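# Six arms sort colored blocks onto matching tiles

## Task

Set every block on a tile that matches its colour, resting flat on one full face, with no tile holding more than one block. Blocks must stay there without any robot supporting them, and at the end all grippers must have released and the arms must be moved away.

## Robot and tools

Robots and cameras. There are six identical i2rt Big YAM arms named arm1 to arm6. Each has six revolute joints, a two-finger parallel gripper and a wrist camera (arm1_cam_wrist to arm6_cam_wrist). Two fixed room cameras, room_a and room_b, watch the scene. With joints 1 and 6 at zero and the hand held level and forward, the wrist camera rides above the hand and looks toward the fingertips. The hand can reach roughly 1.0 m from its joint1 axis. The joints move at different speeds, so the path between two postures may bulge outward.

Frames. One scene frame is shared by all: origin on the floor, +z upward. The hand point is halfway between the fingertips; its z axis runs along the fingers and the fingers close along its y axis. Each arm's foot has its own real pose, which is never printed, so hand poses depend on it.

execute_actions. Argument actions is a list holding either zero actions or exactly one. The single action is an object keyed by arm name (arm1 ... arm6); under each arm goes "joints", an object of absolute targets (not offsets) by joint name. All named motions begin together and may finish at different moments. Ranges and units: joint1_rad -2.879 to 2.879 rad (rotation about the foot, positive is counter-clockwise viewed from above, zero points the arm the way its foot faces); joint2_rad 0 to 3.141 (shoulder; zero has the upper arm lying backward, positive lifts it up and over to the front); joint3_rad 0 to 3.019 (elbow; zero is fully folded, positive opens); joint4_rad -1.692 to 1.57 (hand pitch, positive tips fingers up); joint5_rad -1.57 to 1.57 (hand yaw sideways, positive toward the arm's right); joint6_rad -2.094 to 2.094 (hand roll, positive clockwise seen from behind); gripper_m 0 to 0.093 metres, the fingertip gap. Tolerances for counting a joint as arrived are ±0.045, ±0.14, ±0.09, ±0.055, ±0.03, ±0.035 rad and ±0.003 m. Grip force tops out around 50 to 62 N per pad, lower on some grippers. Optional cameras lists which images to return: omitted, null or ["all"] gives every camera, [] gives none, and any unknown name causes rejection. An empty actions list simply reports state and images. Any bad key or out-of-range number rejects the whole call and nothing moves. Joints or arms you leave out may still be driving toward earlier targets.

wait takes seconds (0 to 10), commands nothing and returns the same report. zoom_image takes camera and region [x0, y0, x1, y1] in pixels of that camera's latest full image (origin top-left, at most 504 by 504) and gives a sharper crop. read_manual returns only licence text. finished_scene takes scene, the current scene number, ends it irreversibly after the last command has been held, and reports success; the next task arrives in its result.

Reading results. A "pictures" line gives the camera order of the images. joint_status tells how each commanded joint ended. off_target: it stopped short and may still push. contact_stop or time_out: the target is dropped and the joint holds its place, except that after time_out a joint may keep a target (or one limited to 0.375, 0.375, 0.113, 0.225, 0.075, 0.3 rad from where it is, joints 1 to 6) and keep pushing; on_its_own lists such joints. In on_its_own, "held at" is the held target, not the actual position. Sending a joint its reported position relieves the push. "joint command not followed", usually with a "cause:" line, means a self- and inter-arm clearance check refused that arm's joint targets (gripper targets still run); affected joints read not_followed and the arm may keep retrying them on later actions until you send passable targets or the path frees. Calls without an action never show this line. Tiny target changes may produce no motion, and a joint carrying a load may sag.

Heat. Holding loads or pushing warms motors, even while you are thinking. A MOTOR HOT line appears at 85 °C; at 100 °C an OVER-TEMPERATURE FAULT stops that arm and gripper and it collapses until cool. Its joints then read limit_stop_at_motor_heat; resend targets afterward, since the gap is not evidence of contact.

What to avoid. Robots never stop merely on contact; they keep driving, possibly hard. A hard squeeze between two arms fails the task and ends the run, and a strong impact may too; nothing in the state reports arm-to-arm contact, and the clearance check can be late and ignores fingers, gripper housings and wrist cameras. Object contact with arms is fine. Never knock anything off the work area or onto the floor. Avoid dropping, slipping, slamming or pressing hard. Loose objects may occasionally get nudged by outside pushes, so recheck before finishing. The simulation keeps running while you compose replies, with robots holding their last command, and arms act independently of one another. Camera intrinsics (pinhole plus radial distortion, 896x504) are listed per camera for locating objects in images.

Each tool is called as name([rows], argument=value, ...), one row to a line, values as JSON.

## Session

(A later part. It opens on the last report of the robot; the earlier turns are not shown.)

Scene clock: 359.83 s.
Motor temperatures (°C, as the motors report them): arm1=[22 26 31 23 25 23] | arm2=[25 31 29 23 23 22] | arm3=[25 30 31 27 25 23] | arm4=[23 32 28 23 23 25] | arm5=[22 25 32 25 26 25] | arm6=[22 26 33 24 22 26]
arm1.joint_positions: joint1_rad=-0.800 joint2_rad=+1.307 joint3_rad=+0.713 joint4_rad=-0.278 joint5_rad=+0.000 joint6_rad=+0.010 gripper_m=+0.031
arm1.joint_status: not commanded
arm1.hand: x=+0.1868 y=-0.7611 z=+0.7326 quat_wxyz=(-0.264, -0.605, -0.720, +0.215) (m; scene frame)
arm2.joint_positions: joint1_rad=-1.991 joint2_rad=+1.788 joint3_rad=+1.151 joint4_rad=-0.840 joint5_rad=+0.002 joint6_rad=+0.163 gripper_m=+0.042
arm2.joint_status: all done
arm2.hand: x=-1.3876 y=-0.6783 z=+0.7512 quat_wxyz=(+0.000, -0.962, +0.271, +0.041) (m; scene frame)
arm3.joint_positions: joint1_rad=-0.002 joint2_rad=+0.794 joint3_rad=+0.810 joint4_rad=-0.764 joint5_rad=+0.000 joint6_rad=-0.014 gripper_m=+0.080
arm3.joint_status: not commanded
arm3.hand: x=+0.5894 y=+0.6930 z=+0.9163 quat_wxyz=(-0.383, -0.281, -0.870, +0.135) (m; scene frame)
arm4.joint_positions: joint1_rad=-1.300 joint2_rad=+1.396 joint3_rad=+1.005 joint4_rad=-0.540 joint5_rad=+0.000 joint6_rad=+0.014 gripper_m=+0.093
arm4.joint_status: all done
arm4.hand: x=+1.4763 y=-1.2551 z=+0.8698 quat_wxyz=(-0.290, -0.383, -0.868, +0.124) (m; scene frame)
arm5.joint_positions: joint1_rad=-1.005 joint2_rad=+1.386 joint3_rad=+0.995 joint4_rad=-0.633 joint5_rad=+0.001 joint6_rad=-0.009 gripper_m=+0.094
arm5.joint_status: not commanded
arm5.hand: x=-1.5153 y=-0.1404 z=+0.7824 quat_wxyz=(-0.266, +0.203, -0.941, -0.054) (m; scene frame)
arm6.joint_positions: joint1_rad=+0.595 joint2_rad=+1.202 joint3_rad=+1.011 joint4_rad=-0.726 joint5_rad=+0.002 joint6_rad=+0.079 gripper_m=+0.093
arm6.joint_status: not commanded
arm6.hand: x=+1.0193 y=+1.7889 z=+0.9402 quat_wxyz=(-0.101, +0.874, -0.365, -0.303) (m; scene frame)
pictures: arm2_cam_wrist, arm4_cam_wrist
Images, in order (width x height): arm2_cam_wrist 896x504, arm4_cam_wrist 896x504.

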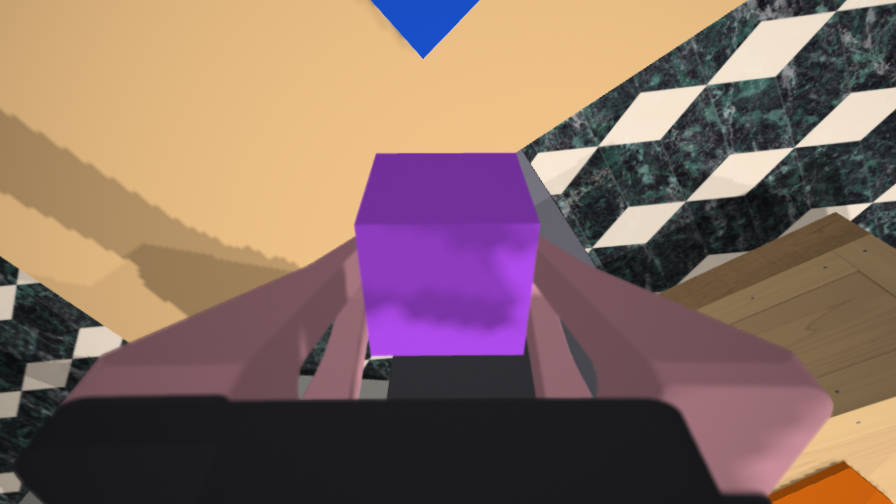

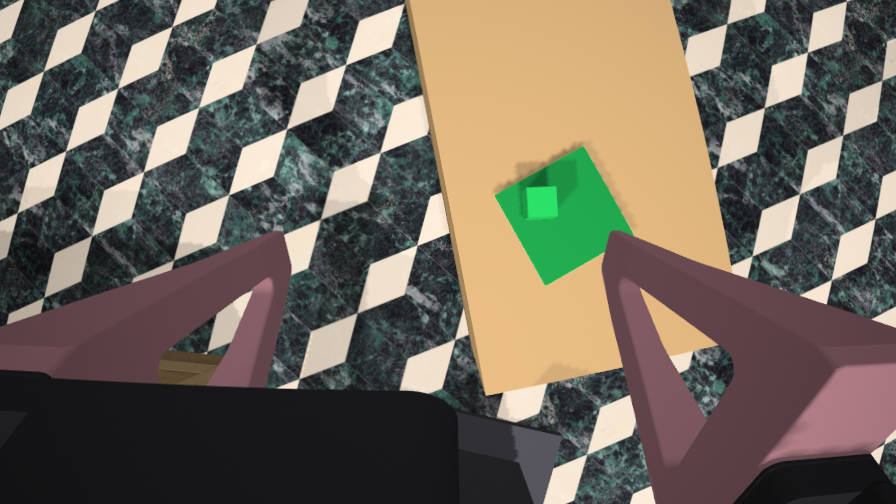

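execute_actions([
  {"arm2":{"joints":{"joint2_rad":2.575,"joint3_rad":1.55,"joint4_rad":-0.49}},"arm1":{"joints":{"joint1_rad":-2.16,"joint2_rad":2.285,"joint3_rad":1.515,"joint4_rad":-0.745}}},
], cameras=["arm2_cam_wrist","arm1_cam_wrist"])

Scene clock: 371.60 s.
Motor temperatures (°C, as the motors report them): arm1=[22 26 31 23 25 23] | arm2=[25 31 30 23 23 22] | arm3=[25 30 32 27 25 23] | arm4=[23 31 28 23 23 25] | arm5=[22 25 32 25 26 25] | arm6=[22 26 33 24 22 26]
arm1.joint_positions: joint1_rad=-2.162 joint2_rad=+2.292 joint3_rad=+1.490 joint4_rad=-0.740 joint5_rad=+0.002 joint6_rad=+0.008 gripper_m=+0.031
arm1.joint_status: all done
arm1.hand: x=-0.4472 y=-0.5311 z=+0.4701 quat_wxyz=(+0.000, -0.982, -0.191, +0.013) (m; scene frame)
arm2.joint_positions: joint1_rad=-1.991 joint2_rad=+2.578 joint3_rad=+1.537 joint4_rad=-0.495 joint5_rad=+0.001 joint6_rad=+0.163 gripper_m=+0.041
arm2.joint_status: all done
arm2.hand: x=-1.4599 y=-0.6525 z=+0.4368 quat_wxyz=(-0.003, -0.963, +0.271, +0.012) (m; scene frame)
arm3.joint_positions: joint1_rad=-0.002 joint2_rad=+0.794 joint3_rad=+0.810 joint4_rad=-0.764 joint5_rad=+0.000 joint6_rad=-0.014 gripper_m=+0.080
arm3.joint_status: not commanded
arm3.hand: x=+0.5894 y=+0.6930 z=+0.9163 quat_wxyz=(-0.383, -0.281, -0.870, +0.135) (m; scene frame)
arm4.joint_positions: joint1_rad=-1.300 joint2_rad=+1.396 joint3_rad=+1.005 joint4_rad=-0.540 joint5_rad=+0.000 joint6_rad=+0.014 gripper_m=+0.093
arm4.joint_status: not commanded
arm4.hand: x=+1.4763 y=-1.2551 z=+0.8698 quat_wxyz=(-0.290, -0.383, -0.868, +0.124) (m; scene frame)
arm5.joint_positions: joint1_rad=-1.005 joint2_rad=+1.386 joint3_rad=+0.995 joint4_rad=-0.633 joint5_rad=+0.001 joint6_rad=-0.009 gripper_m=+0.094
arm5.joint_status: not commanded
arm5.hand: x=-1.5153 y=-0.1404 z=+0.7824 quat_wxyz=(-0.266, +0.203, -0.941, -0.054) (m; scene frame)
arm6.joint_positions: joint1_rad=+0.595 joint2_rad=+1.202 joint3_rad=+1.011 joint4_rad=-0.726 joint5_rad=+0.002 joint6_rad=+0.079 gripper_m=+0.093
arm6.joint_status: not commanded
arm6.hand: x=+1.0193 y=+1.7889 z=+0.9402 quat_wxyz=(-0.101, +0.874, -0.365, -0.303) (m; scene frame)
pictures: arm1_cam_wrist, arm2_cam_wrist
Images, in order (width x height): arm1_cam_wrist 896x504, arm2_cam_wrist 896x504.

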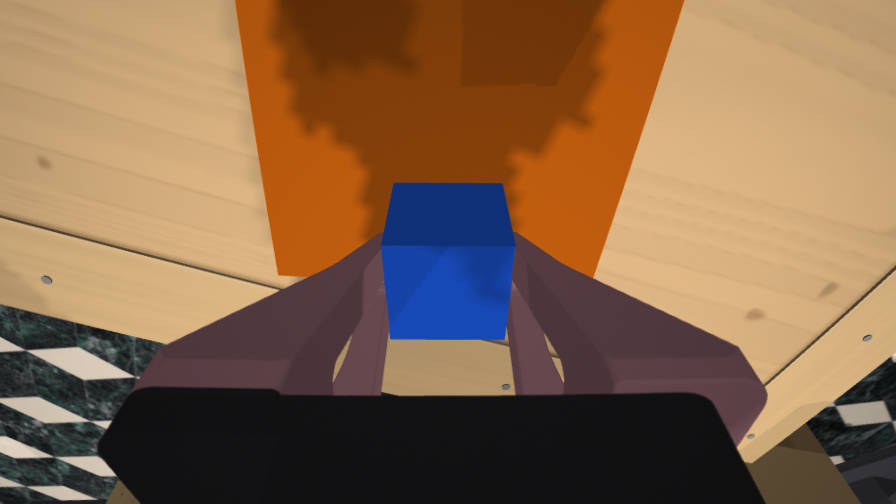

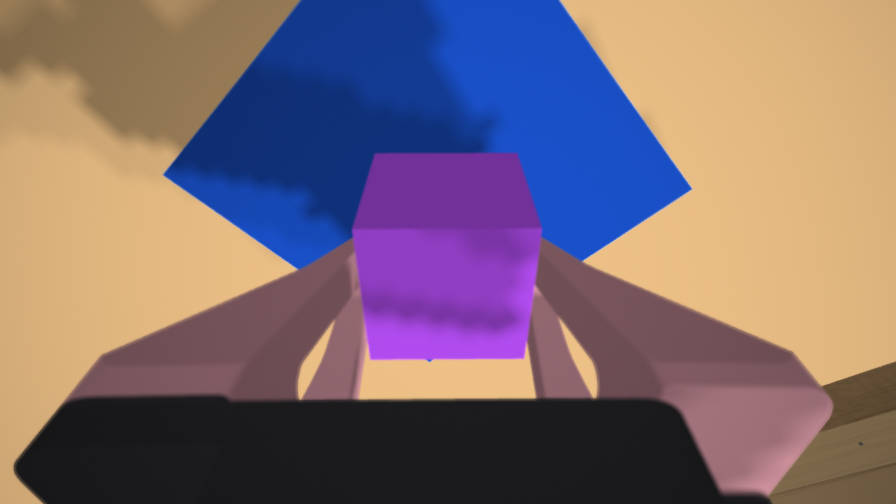

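execute_actions([
  {"arm2":{"joints":{"gripper_m":0.093}},"arm1":{"joints":{"joint2_rad":2.35,"joint4_rad":-0.685}}},
], cameras=["arm2_cam_wrist","arm1_cam_wrist"])

execute_actions([
  {"arm2":{"joints":{"joint2_rad":1.8,"joint3_rad":1.15,"joint4_rad":-0.85}}},
], cameras=[])

Scene clock: 378.40 s.
Motor temperatures (°C, as the motors report them): arm1=[22 27 31 23 25 23] | arm2=[25 32 29 23 23 22] | arm3=[25 30 32 27 25 23] | arm4=[23 31 28 23 23 25] | arm5=[22 25 32 25 26 25] | arm6=[22 26 33 24 22 26]
arm1.joint_positions: joint1_rad=-2.162 joint2_rad=+2.335 joint3_rad=+1.490 joint4_rad=-0.694 joint5_rad=+0.002 joint6_rad=+0.008 gripper_m=+0.031
arm1.joint_status: all done
arm1.hand: x=-0.4461 y=-0.5306 z=+0.4459 quat_wxyz=(+0.000, -0.982, -0.191, +0.014) (m; scene frame)
arm2.joint_positions: joint1_rad=-1.991 joint2_rad=+2.578 joint3_rad=+1.537 joint4_rad=-0.495 joint5_rad=+0.001 joint6_rad=+0.163 gripper_m=+0.093
arm2.joint_status: all done
arm2.hand: x=-1.4599 y=-0.6525 z=+0.4368 quat_wxyz=(-0.003, -0.963, +0.271, +0.012) (m; scene frame)
arm3.joint_positions: joint1_rad=-0.002 joint2_rad=+0.794 joint3_rad=+0.810 joint4_rad=-0.764 joint5_rad=+0.000 joint6_rad=-0.014 gripper_m=+0.080
arm3.joint_status: not commanded
arm3.hand: x=+0.5894 y=+0.6930 z=+0.9163 quat_wxyz=(-0.383, -0.281, -0.870, +0.135) (m; scene frame)
arm4.joint_positions: joint1_rad=-1.300 joint2_rad=+1.396 joint3_rad=+1.005 joint4_rad=-0.540 joint5_rad=+0.000 joint6_rad=+0.014 gripper_m=+0.093
arm4.joint_status: not commanded
arm4.hand: x=+1.4763 y=-1.2551 z=+0.8698 quat_wxyz=(-0.290, -0.383, -0.868, +0.124) (m; scene frame)
arm5.joint_positions: joint1_rad=-1.005 joint2_rad=+1.386 joint3_rad=+0.995 joint4_rad=-0.633 joint5_rad=+0.001 joint6_rad=-0.009 gripper_m=+0.094
arm5.joint_status: not commanded
arm5.hand: x=-1.5153 y=-0.1404 z=+0.7824 quat_wxyz=(-0.266, +0.203, -0.941, -0.054) (m; scene frame)
arm6.joint_positions: joint1_rad=+0.595 joint2_rad=+1.202 joint3_rad=+1.011 joint4_rad=-0.726 joint5_rad=+0.002 joint6_rad=+0.079 gripper_m=+0.093
arm6.joint_status: not commanded
arm6.hand: x=+1.0193 y=+1.7889 z=+0.9402 quat_wxyz=(-0.101, +0.874, -0.365, -0.303) (m; scene frame)
pictures: arm1_cam_wrist, arm2_cam_wrist
Images, in order (width x height): arm1_cam_wrist 896x504, arm2_cam_wrist 896x504.

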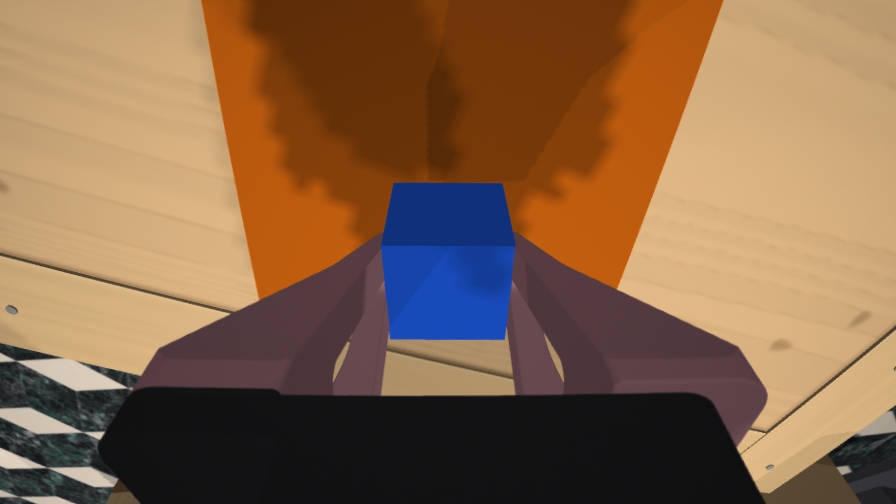

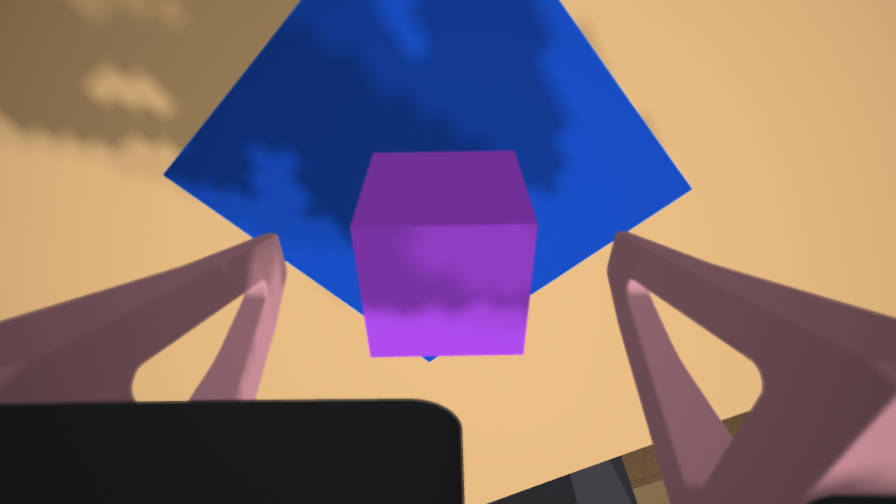

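Scene clock: 379.87 s.
Motor temperatures (°C, as the motors report them): arm1=[22 27 31 23 25 23] | arm2=[25 32 29 23 23 22] | arm3=[25 30 32 27 25 23] | arm4=[23 31 28 23 23 25] | arm5=[22 25 32 25 26 25] | arm6=[22 26 33 24 22 26]
arm1.joint_positions: joint1_rad=-2.162 joint2_rad=+2.335 joint3_rad=+1.490 joint4_rad=-0.694 joint5_rad=+0.002 joint6_rad=+0.008 gripper_m=+0.031
arm1.joint_status: not commanded
arm1.hand: x=-0.4461 y=-0.5306 z=+0.4459 quat_wxyz=(+0.000, -0.982, -0.191, +0.014) (m; scene frame)
arm2.joint_positions: joint1_rad=-1.991 joint2_rad=+1.782 joint3_rad=+1.153 joint4_rad=-0.837 joint5_rad=+0.001 joint6_rad=+0.163 gripper_m=+0.093
arm2.joint_status: all done
arm2.hand: x=-1.3901 y=-0.6774 z=+0.7550 quat_wxyz=(+0.001, -0.962, +0.271, +0.047) (m; scene frame)
arm3.joint_positions: joint1_rad=-0.002 joint2_rad=+0.794 joint3_rad=+0.810 joint4_rad=-0.764 joint5_rad=+0.000 joint6_rad=-0.014 gripper_m=+0.080
arm3.joint_status: not commanded
arm3.hand: x=+0.5894 y=+0.6930 z=+0.9163 quat_wxyz=(-0.383, -0.281, -0.870, +0.135) (m; scene frame)
arm4.joint_positions: joint1_rad=-1.300 joint2_rad=+1.396 joint3_rad=+1.005 joint4_rad=-0.540 joint5_rad=+0.000 joint6_rad=+0.014 gripper_m=+0.093
arm4.joint_status: not commanded
arm4.hand: x=+1.4763 y=-1.2551 z=+0.8698 quat_wxyz=(-0.290, -0.383, -0.868, +0.124) (m; scene frame)
arm5.joint_positions: joint1_rad=-1.005 joint2_rad=+1.386 joint3_rad=+0.995 joint4_rad=-0.633 joint5_rad=+0.001 joint6_rad=-0.009 gripper_m=+0.094
arm5.joint_status: not commanded
arm5.hand: x=-1.5153 y=-0.1404 z=+0.7824 quat_wxyz=(-0.266, +0.203, -0.941, -0.054) (m; scene frame)
arm6.joint_positions: joint1_rad=+0.595 joint2_rad=+1.202 joint3_rad=+1.011 joint4_rad=-0.726 joint5_rad=+0.002 joint6_rad=+0.079 gripper_m=+0.093
arm6.joint_status: not commanded
arm6.hand: x=+1.0193 y=+1.7889 z=+0.9402 quat_wxyz=(-0.101, +0.874, -0.365, -0.303) (m; scene frame)
pictures: none
No camera images: the call's "cameras" was empty. Leave "cameras" out to get every camera's image.

execute_actions([
  {"arm2":{"joints":{"joint1_rad":0.3}},"arm1":{"joints":{"joint2_rad":2.372}},"arm5":{"joints":{"joint1_rad":-1.965,"joint2_rad":2.225,"joint3_rad":1.56,"joint4_rad":-0.885}}},
], cameras=["arm5_cam_wrist","arm1_cam_wrist"])

Scene clock: 391.87 s.
Motor temperatures (°C, as the motors report them): arm1=[22 27 30 23 25 23] | arm2=[25 31 30 23 23 22] | arm3=[25 30 32 27 25 23] | arm4=[23 31 29 23 23 25] | arm5=[22 25 32 25 26 25] | arm6=[22 26 34 24 22 26]
arm1.joint_positions: joint1_rad=-2.162 joint2_rad=+2.349 joint3_rad=+1.490 joint4_rad=-0.693 joint5_rad=+0.002 joint6_rad=+0.008 gripper_m=+0.031
arm1.joint_status: all done
arm1.hand: x=-0.4420 y=-0.5288 z=+0.4377 quat_wxyz=(+0.001, -0.982, -0.191, +0.007) (m; scene frame)
arm2.joint_positions: joint1_rad=+0.306 joint2_rad=+1.786 joint3_rad=+1.153 joint4_rad=-0.837 joint5_rad=-0.001 joint6_rad=+0.161 gripper_m=+0.093
arm2.joint_status: all done
arm2.hand: x=-0.7578 y=-1.3398 z=+0.7656 quat_wxyz=(-0.050, -0.640, -0.766, +0.028) (m; scene frame)
arm3.joint_positions: joint1_rad=-0.002 joint2_rad=+0.794 joint3_rad=+0.810 joint4_rad=-0.764 joint5_rad=+0.000 joint6_rad=-0.014 gripper_m=+0.080
arm3.joint_status: not commanded
arm3.hand: x=+0.5894 y=+0.6930 z=+0.9163 quat_wxyz=(-0.383, -0.281, -0.870, +0.135) (m; scene frame)
arm4.joint_positions: joint1_rad=-1.300 joint2_rad=+1.396 joint3_rad=+1.005 joint4_rad=-0.540 joint5_rad=+0.000 joint6_rad=+0.014 gripper_m=+0.093
arm4.joint_status: not commanded
arm4.hand: x=+1.4763 y=-1.2551 z=+0.8698 quat_wxyz=(-0.290, -0.383, -0.868, +0.124) (m; scene frame)
arm5.joint_positions: joint1_rad=-1.958 joint2_rad=+2.242 joint3_rad=+1.530 joint4_rad=-0.880 joint5_rad=+0.002 joint6_rad=-0.008 gripper_m=+0.094
arm5.joint_status: all done
arm5.hand: x=-1.4610 y=-0.6467 z=+0.5122 quat_wxyz=(+0.008, -0.261, -0.965, -0.003) (m; scene frame)
arm6.joint_positions: joint1_rad=+0.595 joint2_rad=+1.202 joint3_rad=+1.011 joint4_rad=-0.726 joint5_rad=+0.002 joint6_rad=+0.079 gripper_m=+0.093
arm6.joint_status: not commanded
arm6.hand: x=+1.0193 y=+1.7889 z=+0.9402 quat_wxyz=(-0.101, +0.874, -0.365, -0.303) (m; scene frame)
pictures: arm1_cam_wrist, arm5_cam_wrist
Images, in order (width x height): arm1_cam_wrist 896x504, arm5_cam_wrist 896x504.

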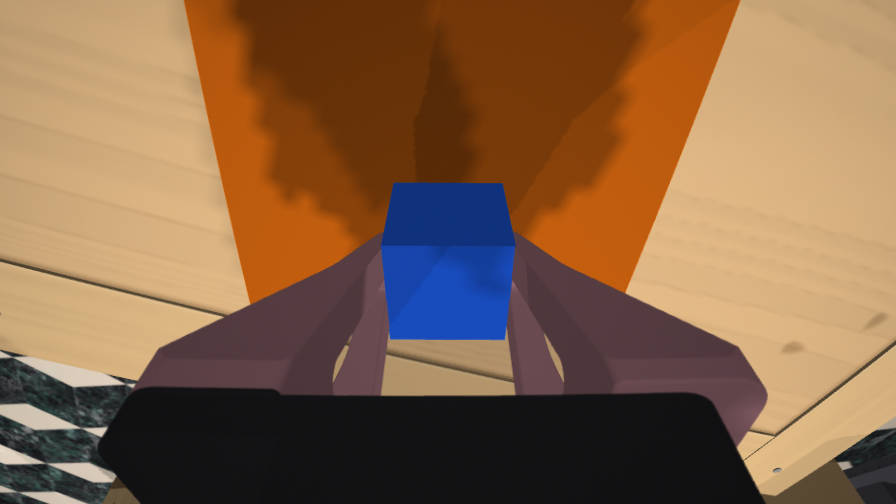

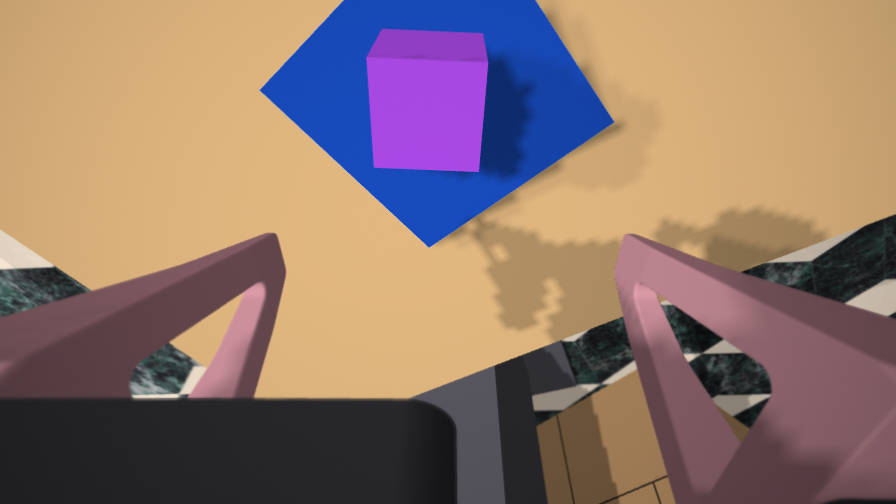

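execute_actions([
  {"arm1":{"joints":{"gripper_m":0.093,"joint2_rad":2.349}},"arm5":{"joints":{"joint1_rad":-1.938,"joint2_rad":2.405,"joint3_rad":1.62,"joint4_rad":-0.74,"joint6_rad":0.06}}},
], cameras=["arm5_cam_wrist","arm1_cam_wrist"])

Scene clock: 397.47 s.
Motor temperatures (°C, as the motors report them): arm1=[22 27 30 23 25 23] | arm2=[25 31 30 23 23 22] | arm3=[25 30 32 27 25 23] | arm4=[23 31 29 23 23 25] | arm5=[22 26 32 25 26 25] | arm6=[22 26 34 24 22 26]
arm1.joint_positions: joint1_rad=-2.162 joint2_rad=+2.349 joint3_rad=+1.490 joint4_rad=-0.693 joint5_rad=+0.002 joint6_rad=+0.008 gripper_m=+0.093
arm1.joint_status: all done
arm1.hand: x=-0.4420 y=-0.5288 z=+0.4377 quat_wxyz=(+0.001, -0.982, -0.191, +0.007) (m; scene frame)
arm2.joint_positions: joint1_rad=+0.306 joint2_rad=+1.786 joint3_rad=+1.153 joint4_rad=-0.837 joint5_rad=-0.001 joint6_rad=+0.161 gripper_m=+0.093
arm2.joint_status: not commanded
arm2.hand: x=-0.7578 y=-1.3398 z=+0.7656 quat_wxyz=(-0.050, -0.640, -0.766, +0.028) (m; scene frame)
arm3.joint_positions: joint1_rad=-0.002 joint2_rad=+0.794 joint3_rad=+0.810 joint4_rad=-0.764 joint5_rad=+0.000 joint6_rad=-0.014 gripper_m=+0.080
arm3.joint_status: not commanded
arm3.hand: x=+0.5894 y=+0.6930 z=+0.9163 quat_wxyz=(-0.383, -0.281, -0.870, +0.135) (m; scene frame)
arm4.joint_positions: joint1_rad=-1.300 joint2_rad=+1.396 joint3_rad=+1.005 joint4_rad=-0.540 joint5_rad=+0.000 joint6_rad=+0.014 gripper_m=+0.093
arm4.joint_status: not commanded
arm4.hand: x=+1.4763 y=-1.2551 z=+0.8698 quat_wxyz=(-0.290, -0.383, -0.868, +0.124) (m; scene frame)
arm5.joint_positions: joint1_rad=-1.942 joint2_rad=+2.409 joint3_rad=+1.602 joint4_rad=-0.748 joint5_rad=+0.002 joint6_rad=+0.048 gripper_m=+0.094
arm5.joint_status: all done
arm5.hand: x=-1.4365 y=-0.6490 z=+0.4341 quat_wxyz=(-0.009, -0.280, -0.960, +0.002) (m; scene frame)
arm6.joint_positions: joint1_rad=+0.595 joint2_rad=+1.202 joint3_rad=+1.011 joint4_rad=-0.726 joint5_rad=+0.002 joint6_rad=+0.079 gripper_m=+0.093
arm6.joint_status: not commanded
arm6.hand: x=+1.0193 y=+1.7889 z=+0.9402 quat_wxyz=(-0.101, +0.874, -0.365, -0.303) (m; scene frame)
pictures: arm1_cam_wrist, arm5_cam_wrist
Images, in order (width x height): arm1_cam_wrist 896x504, arm5_cam_wrist 896x504.

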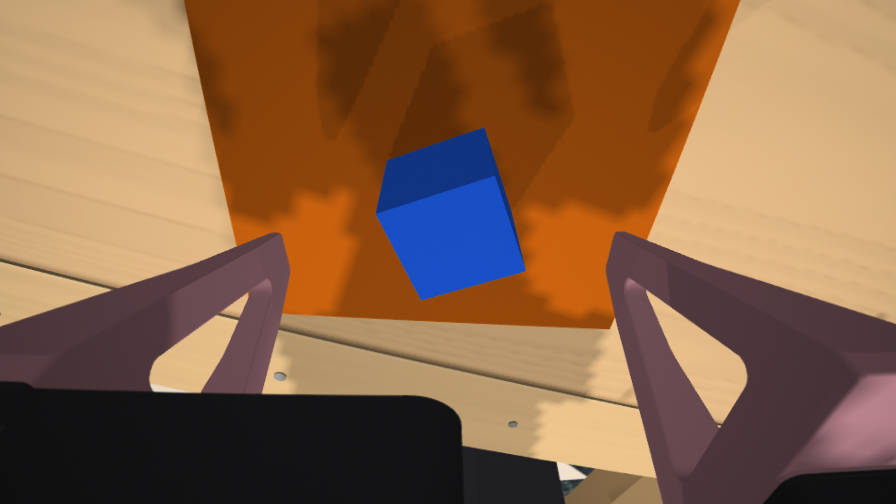

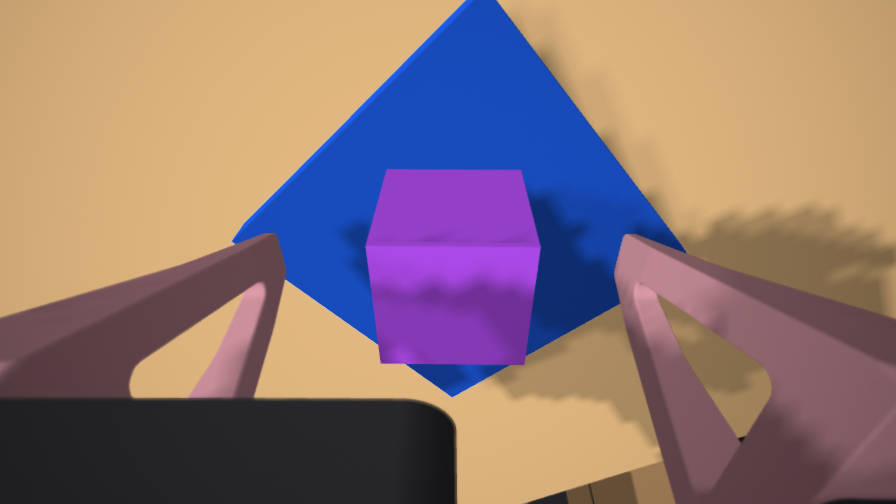

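execute_actions([
  {"arm1":{"joints":{"joint2_rad":1.6,"joint3_rad":1.0}},"arm5":{"joints":{"joint2_rad":2.443,"gripper_m":0.026}},"arm2":{"joints":{"joint1_rad":0.8,"joint6_rad":-0.15}}},
], cameras=["arm5_cam_wrist","arm1_cam_wrist"])

Scene clock: 405.73 s.
Motor temperatures (°C, as the motors report them): arm1=[22 28 30 23 25 23] | arm2=[25 31 30 23 23 22] | arm3=[25 30 32 27 25 23] | arm4=[23 31 29 23 23 25] | arm5=[22 26 31 25 26 25] | arm6=[22 26 34 24 22 26]
arm1.joint_positions: joint1_rad=-2.162 joint2_rad=+1.592 joint3_rad=+0.999 joint4_rad=-0.687 joint5_rad=+0.002 joint6_rad=+0.008 gripper_m=+0.093
arm1.joint_status: all done
arm1.hand: x=-0.3454 y=-0.4898 z=+0.6793 quat_wxyz=(-0.026, -0.972, -0.189, +0.140) (m; scene frame)
arm2.joint_positions: joint1_rad=+0.808 joint2_rad=+1.786 joint3_rad=+1.153 joint4_rad=-0.837 joint5_rad=-0.002 joint6_rad=-0.136 gripper_m=+0.093
arm2.joint_status: all done
arm2.hand: x=-0.5508 y=-1.2008 z=+0.7650 quat_wxyz=(-0.051, -0.291, -0.955, +0.026) (m; scene frame)
arm3.joint_positions: joint1_rad=-0.002 joint2_rad=+0.794 joint3_rad=+0.810 joint4_rad=-0.764 joint5_rad=+0.000 joint6_rad=-0.014 gripper_m=+0.080
arm3.joint_status: not commanded
arm3.hand: x=+0.5894 y=+0.6930 z=+0.9163 quat_wxyz=(-0.383, -0.281, -0.870, +0.135) (m; scene frame)
arm4.joint_positions: joint1_rad=-1.300 joint2_rad=+1.396 joint3_rad=+1.005 joint4_rad=-0.540 joint5_rad=+0.000 joint6_rad=+0.014 gripper_m=+0.093
arm4.joint_status: not commanded
arm4.hand: x=+1.4763 y=-1.2551 z=+0.8698 quat_wxyz=(-0.290, -0.383, -0.868, +0.124) (m; scene frame)
arm5.joint_positions: joint1_rad=-1.942 joint2_rad=+2.410 joint3_rad=+1.602 joint4_rad=-0.746 joint5_rad=+0.001 joint6_rad=+0.049 gripper_m=+0.041
arm5.joint_status: gripper_m off_target (ended at +0.041, target +0.026); the others done
arm5.hand: x=-1.4365 y=-0.6490 z=+0.4336 quat_wxyz=(-0.009, -0.281, -0.960, +0.002) (m; scene frame)
arm6.joint_positions: joint1_rad=+0.595 joint2_rad=+1.202 joint3_rad=+1.011 joint4_rad=-0.726 joint5_rad=+0.002 joint6_rad=+0.079 gripper_m=+0.093
arm6.joint_status: not commanded
arm6.hand: x=+1.0193 y=+1.7889 z=+0.9402 quat_wxyz=(-0.101, +0.874, -0.365, -0.303) (m; scene frame)
pictures: arm1_cam_wrist, arm5_cam_wrist
Images, in order (width x height): arm1_cam_wrist 896x504, arm5_cam_wrist 896x504.

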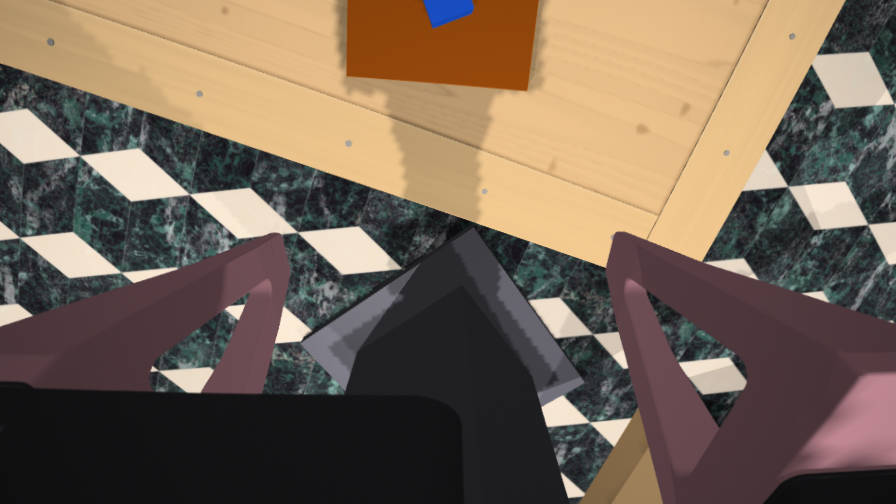

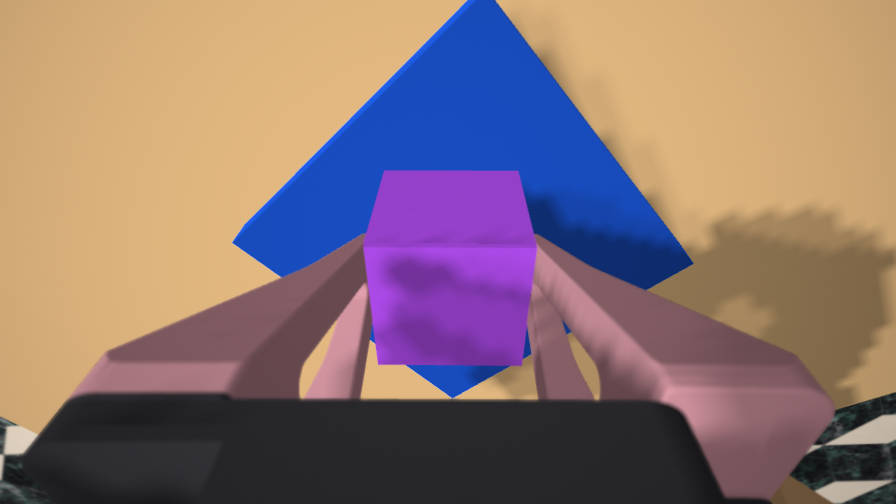

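execute_actions([
  {"arm1":{"joints":{"joint1_rad":-2.85,"joint2_rad":0.9,"joint3_rad":0.5}},"arm5":{"joints":{"joint2_rad":1.68,"joint3_rad":1.41,"joint4_rad":-1.277}},"arm2":{"joints":{"joint1_rad":2.13,"joint2_rad":2.44,"joint3_rad":1.515,"joint4_rad":-0.62}}},
], cameras=["arm2_cam_wrist"])

Scene clock: 418.13 s.
Motor temperatures (°C, as the motors report them): arm1=[22 27 30 23 25 23] | arm2=[25 31 30 23 23 22] | arm3=[25 30 32 27 25 23] | arm4=[23 31 29 23 23 25] | arm5=[22 27 31 25 26 25] | arm6=[22 26 34 24 22 26]
arm1.joint_positions: joint1_rad=-2.846 joint2_rad=+0.903 joint3_rad=+0.497 joint4_rad=-0.686 joint5_rad=+0.001 joint6_rad=+0.008 gripper_m=+0.093
arm1.joint_status: all done
arm1.hand: x=-0.1889 y=-0.2174 z=+0.7234 quat_wxyz=(+0.036, -0.961, +0.145, +0.234) (m; scene frame)
arm2.joint_positions: joint1_rad=+2.135 joint2_rad=+2.453 joint3_rad=+1.516 joint4_rad=-0.616 joint5_rad=-0.002 joint6_rad=-0.140 gripper_m=+0.093
arm2.joint_status: all done
arm2.hand: x=-0.4382 y=-0.5387 z=+0.5067 quat_wxyz=(-0.009, +0.361, -0.932, +0.004) (m; scene frame)
arm3.joint_positions: joint1_rad=-0.002 joint2_rad=+0.794 joint3_rad=+0.810 joint4_rad=-0.764 joint5_rad=+0.000 joint6_rad=-0.014 gripper_m=+0.080
arm3.joint_status: not commanded
arm3.hand: x=+0.5894 y=+0.6930 z=+0.9163 quat_wxyz=(-0.383, -0.281, -0.870, +0.135) (m; scene frame)
arm4.joint_positions: joint1_rad=-1.300 joint2_rad=+1.396 joint3_rad=+1.005 joint4_rad=-0.540 joint5_rad=+0.000 joint6_rad=+0.014 gripper_m=+0.093
arm4.joint_status: not commanded
arm4.hand: x=+1.4763 y=-1.2551 z=+0.8698 quat_wxyz=(-0.290, -0.383, -0.868, +0.124) (m; scene frame)
arm5.joint_positions: joint1_rad=-1.942 joint2_rad=+1.669 joint3_rad=+1.394 joint4_rad=-1.270 joint5_rad=+0.001 joint6_rad=+0.049 gripper_m=+0.041
arm5.joint_status: all done
arm5.hand: x=-1.5386 y=-0.5916 z=+0.7739 quat_wxyz=(-0.014, -0.281, -0.960, +0.003) (m; scene frame)
arm6.joint_positions: joint1_rad=+0.595 joint2_rad=+1.202 joint3_rad=+1.011 joint4_rad=-0.726 joint5_rad=+0.002 joint6_rad=+0.079 gripper_m=+0.093
arm6.joint_status: not commanded
arm6.hand: x=+1.0193 y=+1.7889 z=+0.9402 quat_wxyz=(-0.101, +0.874, -0.365, -0.303) (m; scene frame)
pictures: arm2_cam_wrist
Images, in order (width x height): arm2_cam_wrist 896x504.

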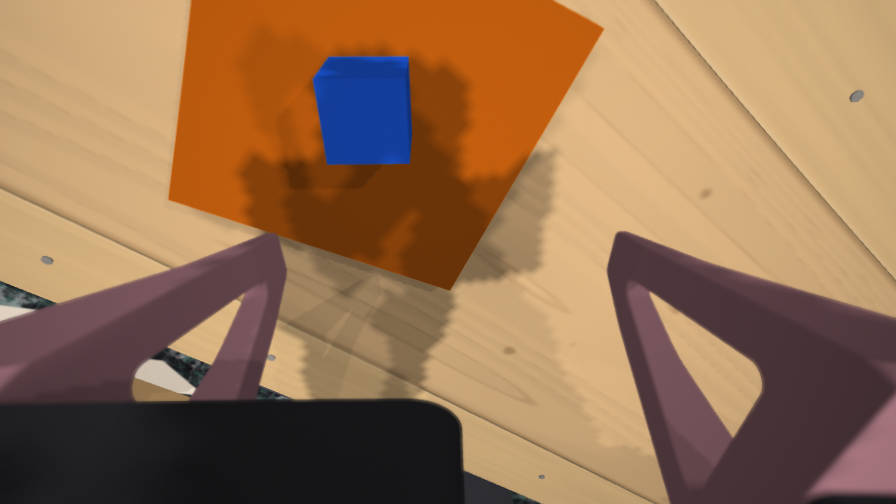

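execute_actions([
  {"arm5":{"joints":{"joint1_rad":-0.6}},"arm2":{"joints":{"joint1_rad":2.186,"joint2_rad":2.628,"joint3_rad":1.655,"joint4_rad":-0.555,"joint6_rad":-0.1}}},
], cameras=["arm2_cam_wrist"])

Scene clock: 425.13 s.
Motor temperatures (°C, as the motors report them): arm1=[22 26 31 23 25 23] | arm2=[25 31 30 23 23 22] | arm3=[25 30 32 27 25 23] | arm4=[23 31 29 23 23 25] | arm5=[22 26 32 25 26 25] | arm6=[22 26 34 24 22 26]
arm1.joint_positions: joint1_rad=-2.846 joint2_rad=+0.903 joint3_rad=+0.497 joint4_rad=-0.686 joint5_rad=+0.001 joint6_rad=+0.008 gripper_m=+0.093
arm1.joint_status: not commanded
arm1.hand: x=-0.1889 y=-0.2174 z=+0.7234 quat_wxyz=(+0.036, -0.961, +0.145, +0.234) (m; scene frame)
arm2.joint_positions: joint1_rad=+2.189 joint2_rad=+2.629 joint3_rad=+1.640 joint4_rad=-0.562 joint5_rad=-0.001 joint6_rad=-0.114 gripper_m=+0.093
arm2.joint_status: all done
arm2.hand: x=-0.4463 y=-0.5070 z=+0.4332 quat_wxyz=(-0.010, +0.374, -0.927, +0.004) (m; scene frame)
arm3.joint_positions: joint1_rad=-0.002 joint2_rad=+0.794 joint3_rad=+0.810 joint4_rad=-0.764 joint5_rad=+0.000 joint6_rad=-0.014 gripper_m=+0.080
arm3.joint_status: not commanded
arm3.hand: x=+0.5894 y=+0.6930 z=+0.9163 quat_wxyz=(-0.383, -0.281, -0.870, +0.135) (m; scene frame)
arm4.joint_positions: joint1_rad=-1.300 joint2_rad=+1.396 joint3_rad=+1.005 joint4_rad=-0.540 joint5_rad=+0.000 joint6_rad=+0.014 gripper_m=+0.093
arm4.joint_status: not commanded
arm4.hand: x=+1.4763 y=-1.2551 z=+0.8698 quat_wxyz=(-0.290, -0.383, -0.868, +0.124) (m; scene frame)
arm5.joint_positions: joint1_rad=-0.593 joint2_rad=+1.671 joint3_rad=+1.394 joint4_rad=-1.270 joint5_rad=-0.002 joint6_rad=+0.050 gripper_m=+0.041
arm5.joint_status: all done
arm5.hand: x=-1.6341 y=+0.0266 z=+0.7731 quat_wxyz=(-0.012, +0.379, -0.925, -0.006) (m; scene frame)
arm6.joint_positions: joint1_rad=+0.595 joint2_rad=+1.202 joint3_rad=+1.011 joint4_rad=-0.726 joint5_rad=+0.002 joint6_rad=+0.079 gripper_m=+0.093
arm6.joint_status: not commanded
arm6.hand: x=+1.0193 y=+1.7889 z=+0.9402 quat_wxyz=(-0.101, +0.874, -0.365, -0.303) (m; scene frame)
pictures: arm2_cam_wrist
Images, in order (width x height): arm2_cam_wrist 896x504.

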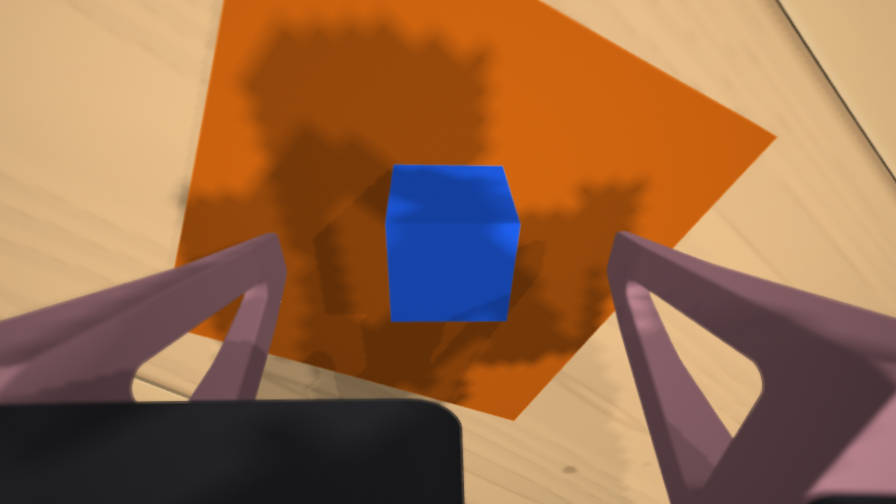

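execute_actions([
  {"arm5":{"joints":{"joint1_rad":0.5}},"arm2":{"joints":{"gripper_m":0.018}}},
], cameras=["arm2_cam_wrist"])

execute_actions([
  {"arm5":{"joints":{"joint1_rad":2.08}},"arm2":{"joints":{"joint2_rad":1.8,"joint3_rad":1.15,"joint4_rad":-0.85}}},
], cameras=["arm2_cam_wrist","arm5_cam_wrist"])

Scene clock: 434.53 s.
Motor temperatures (°C, as the motors report them): arm1=[22 26 31 23 25 23] | arm2=[25 32 30 23 23 22] | arm3=[25 30 32 27 25 23] | arm4=[23 31 29 23 23 25] | arm5=[22 26 32 25 26 25] | arm6=[22 26 34 24 22 26]
arm1.joint_positions: joint1_rad=-2.846 joint2_rad=+0.903 joint3_rad=+0.497 joint4_rad=-0.686 joint5_rad=+0.001 joint6_rad=+0.008 gripper_m=+0.093
arm1.joint_status: not commanded
arm1.hand: x=-0.1889 y=-0.2174 z=+0.7234 quat_wxyz=(+0.036, -0.961, +0.145, +0.234) (m; scene frame)
arm2.joint_positions: joint1_rad=+2.189 joint2_rad=+2.629 joint3_rad=+1.640 joint4_rad=-0.562 joint5_rad=-0.001 joint6_rad=-0.113 gripper_m=+0.031
arm2.joint_status: gripper_m off_target (ended at +0.031, target +0.018)
arm2.hand: x=-0.4463 y=-0.5070 z=+0.4332 quat_wxyz=(-0.010, +0.373, -0.928, +0.004) (m; scene frame)
arm3.joint_positions: joint1_rad=-0.002 joint2_rad=+0.794 joint3_rad=+0.810 joint4_rad=-0.764 joint5_rad=+0.000 joint6_rad=-0.014 gripper_m=+0.080
arm3.joint_status: not commanded
arm3.hand: x=+0.5894 y=+0.6930 z=+0.9163 quat_wxyz=(-0.383, -0.281, -0.870, +0.135) (m; scene frame)
arm4.joint_positions: joint1_rad=-1.300 joint2_rad=+1.396 joint3_rad=+1.005 joint4_rad=-0.540 joint5_rad=+0.000 joint6_rad=+0.014 gripper_m=+0.093
arm4.joint_status: not commanded
arm4.hand: x=+1.4763 y=-1.2551 z=+0.8698 quat_wxyz=(-0.290, -0.383, -0.868, +0.124) (m; scene frame)
arm5.joint_positions: joint1_rad=+0.507 joint2_rad=+1.671 joint3_rad=+1.394 joint4_rad=-1.270 joint5_rad=-0.002 joint6_rad=+0.050 gripper_m=+0.041
arm5.joint_status: all done
arm5.hand: x=-2.1476 y=+0.1269 z=+0.7712 quat_wxyz=(-0.007, +0.807, -0.591, -0.009) (m; scene frame)
arm6.joint_positions: joint1_rad=+0.595 joint2_rad=+1.202 joint3_rad=+1.011 joint4_rad=-0.726 joint5_rad=+0.002 joint6_rad=+0.079 gripper_m=+0.093
arm6.joint_status: not commanded
arm6.hand: x=+1.0193 y=+1.7889 z=+0.9402 quat_wxyz=(-0.101, +0.874, -0.365, -0.303) (m; scene frame)
pictures: arm2_cam_wrist
Images, in order (width x height): arm2_cam_wrist 896x504.

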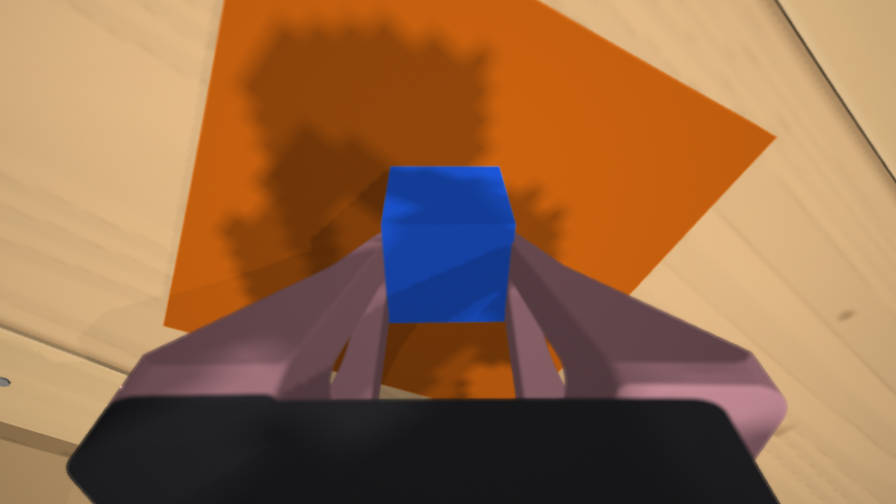

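Scene clock: 436.47 s.
Motor temperatures (°C, as the motors report them): arm1=[22 26 31 23 25 23] | arm2=[25 32 30 23 23 22] | arm3=[25 30 32 27 25 23] | arm4=[23 31 29 23 23 25] | arm5=[22 26 32 25 26 25] | arm6=[22 26 34 24 22 26]
arm1.joint_positions: joint1_rad=-2.846 joint2_rad=+0.903 joint3_rad=+0.497 joint4_rad=-0.686 joint5_rad=+0.001 joint6_rad=+0.008 gripper_m=+0.093
arm1.joint_status: not commanded
arm1.hand: x=-0.1889 y=-0.2174 z=+0.7234 quat_wxyz=(+0.036, -0.961, +0.145, +0.234) (m; scene frame)
arm2.joint_positions: joint1_rad=+2.189 joint2_rad=+1.784 joint3_rad=+1.150 joint4_rad=-0.840 joint5_rad=-0.001 joint6_rad=-0.113 gripper_m=+0.031
arm2.joint_status: all done
arm2.hand: x=-0.5276 y=-0.5634 z=+0.7567 quat_wxyz=(-0.047, +0.373, -0.926, -0.006) (m; scene frame)
arm3.joint_positions: joint1_rad=-0.002 joint2_rad=+0.794 joint3_rad=+0.810 joint4_rad=-0.764 joint5_rad=+0.000 joint6_rad=-0.014 gripper_m=+0.080
arm3.joint_status: not commanded
arm3.hand: x=+0.5894 y=+0.6930 z=+0.9163 quat_wxyz=(-0.383, -0.281, -0.870, +0.135) (m; scene frame)
arm4.joint_positions: joint1_rad=-1.300 joint2_rad=+1.396 joint3_rad=+1.005 joint4_rad=-0.540 joint5_rad=+0.000 joint6_rad=+0.014 gripper_m=+0.093
arm4.joint_status: not commanded
arm4.hand: x=+1.4763 y=-1.2551 z=+0.8698 quat_wxyz=(-0.290, -0.383, -0.868, +0.124) (m; scene frame)
arm5.joint_positions: joint1_rad=+2.087 joint2_rad=+1.672 joint3_rad=+1.394 joint4_rad=-1.270 joint5_rad=-0.002 joint6_rad=+0.051 gripper_m=+0.041
arm5.joint_status: all done
arm5.hand: x=-2.4400 y=-0.5214 z=+0.7688 quat_wxyz=(+0.003, +0.988, +0.157, -0.009) (m; scene frame)
arm6.joint_positions: joint1_rad=+0.595 joint2_rad=+1.202 joint3_rad=+1.011 joint4_rad=-0.726 joint5_rad=+0.002 joint6_rad=+0.079 gripper_m=+0.093
arm6.joint_status: not commanded
arm6.hand: x=+1.0193 y=+1.7889 z=+0.9402 quat_wxyz=(-0.101, +0.874, -0.365, -0.303) (m; scene frame)
pictures: arm2_cam_wrist, arm5_cam_wrist
Images, in order (width x height): arm2_cam_wrist 896x504, arm5_cam_wrist 896x504.

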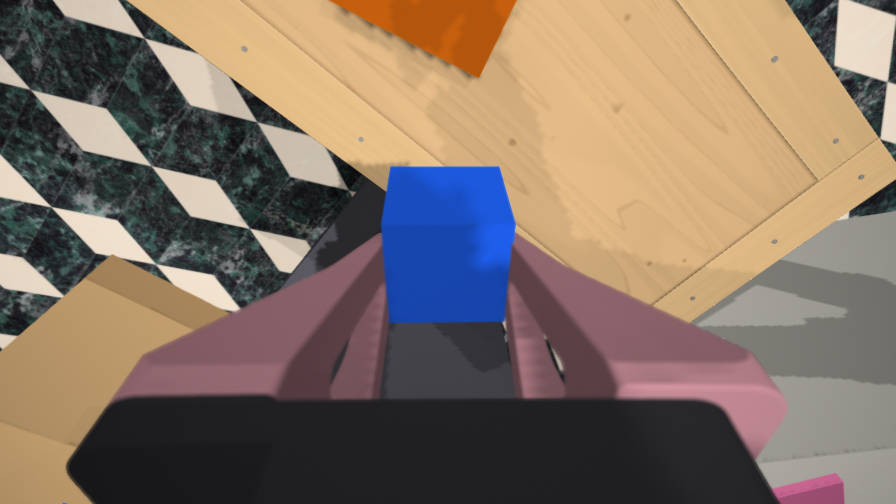

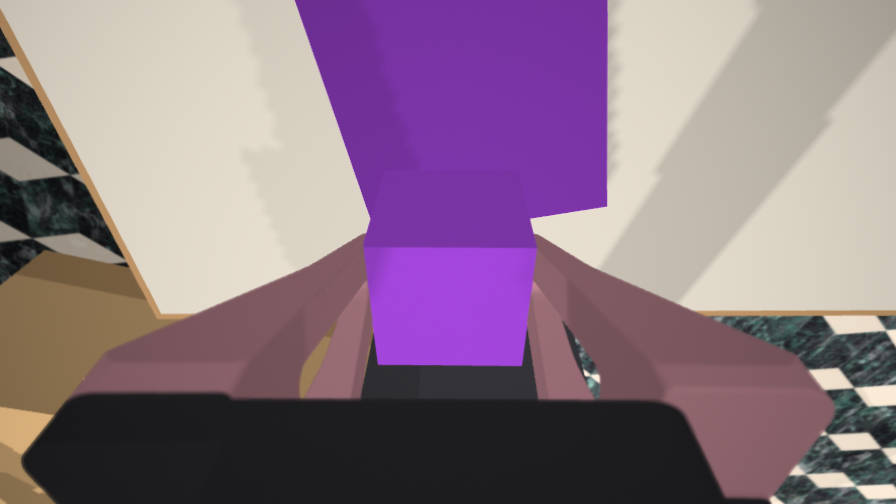

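execute_actions([
  {"arm5":{"joints":{"joint1_rad":2.05,"joint2_rad":1.735,"joint3_rad":1.345,"joint4_rad":-1.157}},"arm2":{"joints":{"joint1_rad":-1.975,"joint6_rad":0}}},
], cameras=["arm5_cam_wrist"])

execute_actions([
  {"arm2":{"joints":{"joint2_rad":2.587,"joint3_rad":1.585,"joint4_rad":-0.53}}},
], cameras=["arm2_cam_wrist"])

Scene clock: 449.00 s.
Motor temperatures (°C, as the motors report them): arm1=[22 25 31 23 25 23] | arm2=[25 31 30 23 23 22] | arm3=[25 30 32 27 25 23] | arm4=[23 31 29 23 23 25] | arm5=[22 26 32 25 26 25] | arm6=[22 26 34 24 22 26]
arm1.joint_positions: joint1_rad=-2.846 joint2_rad=+0.903 joint3_rad=+0.497 joint4_rad=-0.686 joint5_rad=+0.001 joint6_rad=+0.008 gripper_m=+0.093
arm1.joint_status: not commanded
arm1.hand: x=-0.1889 y=-0.2174 z=+0.7234 quat_wxyz=(+0.036, -0.961, +0.145, +0.234) (m; scene frame)
arm2.joint_positions: joint1_rad=-1.981 joint2_rad=+1.787 joint3_rad=+1.150 joint4_rad=-0.840 joint5_rad=+0.002 joint6_rad=-0.012 gripper_m=+0.031
arm2.joint_status: all done
arm2.hand: x=-1.3896 y=-0.6828 z=+0.7517 quat_wxyz=(+0.004, -0.983, +0.181, +0.042) (m; scene frame)
arm3.joint_positions: joint1_rad=-0.002 joint2_rad=+0.794 joint3_rad=+0.810 joint4_rad=-0.764 joint5_rad=+0.000 joint6_rad=-0.014 gripper_m=+0.080
arm3.joint_status: not commanded
arm3.hand: x=+0.5894 y=+0.6930 z=+0.9163 quat_wxyz=(-0.383, -0.281, -0.870, +0.135) (m; scene frame)
arm4.joint_positions: joint1_rad=-1.300 joint2_rad=+1.396 joint3_rad=+1.005 joint4_rad=-0.540 joint5_rad=+0.000 joint6_rad=+0.014 gripper_m=+0.093
arm4.joint_status: not commanded
arm4.hand: x=+1.4763 y=-1.2551 z=+0.8698 quat_wxyz=(-0.290, -0.383, -0.868, +0.124) (m; scene frame)
arm5.joint_positions: joint1_rad=+2.049 joint2_rad=+1.732 joint3_rad=+1.345 joint4_rad=-1.166 joint5_rad=-0.002 joint6_rad=+0.051 gripper_m=+0.041
arm5.joint_status: all done
arm5.hand: x=-2.4528 y=-0.5060 z=+0.7221 quat_wxyz=(+0.002, +0.990, +0.139, -0.006) (m; scene frame)
arm6.joint_positions: joint1_rad=+0.595 joint2_rad=+1.202 joint3_rad=+1.011 joint4_rad=-0.726 joint5_rad=+0.002 joint6_rad=+0.079 gripper_m=+0.093
arm6.joint_status: not commanded
arm6.hand: x=+1.0193 y=+1.7889 z=+0.9402 quat_wxyz=(-0.101, +0.874, -0.365, -0.303) (m; scene frame)
pictures: arm5_cam_wrist
Images, in order (width x height): arm5_cam_wrist 896x504.

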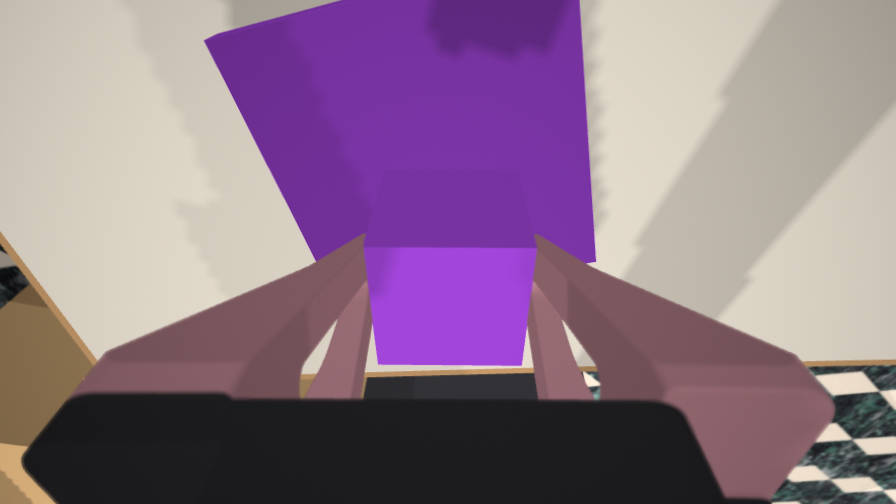

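Scene clock: 450.43 s.
Motor temperatures (°C, as the motors report them): arm1=[22 25 31 23 25 23] | arm2=[25 31 30 23 23 22] | arm3=[25 30 32 27 25 23] | arm4=[23 31 29 23 23 25] | arm5=[22 26 32 25 26 25] | arm6=[22 26 34 24 22 26]
arm1.joint_positions: joint1_rad=-2.846 joint2_rad=+0.903 joint3_rad=+0.497 joint4_rad=-0.686 joint5_rad=+0.001 joint6_rad=+0.008 gripper_m=+0.093
arm1.joint_status: not commanded
arm1.hand: x=-0.1889 y=-0.2174 z=+0.7234 quat_wxyz=(+0.036, -0.961, +0.145, +0.234) (m; scene frame)
arm2.joint_positions: joint1_rad=-1.981 joint2_rad=+2.594 joint3_rad=+1.572 joint4_rad=-0.533 joint5_rad=+0.001 joint6_rad=-0.012 gripper_m=+0.031
arm2.joint_status: all done
arm2.hand: x=-1.4656 y=-0.6564 z=+0.4347 quat_wxyz=(-0.004, -0.983, +0.181, +0.003) (m; scene frame)
arm3.joint_positions: joint1_rad=-0.002 joint2_rad=+0.794 joint3_rad=+0.810 joint4_rad=-0.764 joint5_rad=+0.000 joint6_rad=-0.014 gripper_m=+0.080
arm3.joint_status: not commanded
arm3.hand: x=+0.5894 y=+0.6930 z=+0.9163 quat_wxyz=(-0.383, -0.281, -0.870, +0.135) (m; scene frame)
arm4.joint_positions: joint1_rad=-1.300 joint2_rad=+1.396 joint3_rad=+1.005 joint4_rad=-0.540 joint5_rad=+0.000 joint6_rad=+0.014 gripper_m=+0.093
arm4.joint_status: not commanded
arm4.hand: x=+1.4763 y=-1.2551 z=+0.8698 quat_wxyz=(-0.290, -0.383, -0.868, +0.124) (m; scene frame)
arm5.joint_positions: joint1_rad=+2.049 joint2_rad=+1.732 joint3_rad=+1.345 joint4_rad=-1.166 joint5_rad=-0.002 joint6_rad=+0.051 gripper_m=+0.041
arm5.joint_status: not commanded
arm5.hand: x=-2.4528 y=-0.5060 z=+0.7221 quat_wxyz=(+0.002, +0.990, +0.139, -0.006) (m; scene frame)
arm6.joint_positions: joint1_rad=+0.595 joint2_rad=+1.202 joint3_rad=+1.011 joint4_rad=-0.726 joint5_rad=+0.002 joint6_rad=+0.079 gripper_m=+0.093
arm6.joint_status: not commanded
arm6.hand: x=+1.0193 y=+1.7889 z=+0.9402 quat_wxyz=(-0.101, +0.874, -0.365, -0.303) (m; scene frame)
pictures: arm2_cam_wrist
Images, in order (width x height): arm2_cam_wrist 896x504.

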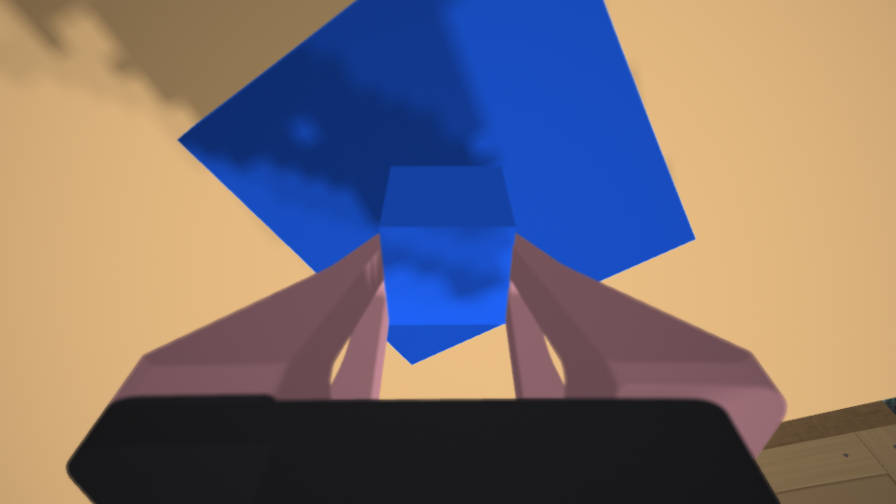

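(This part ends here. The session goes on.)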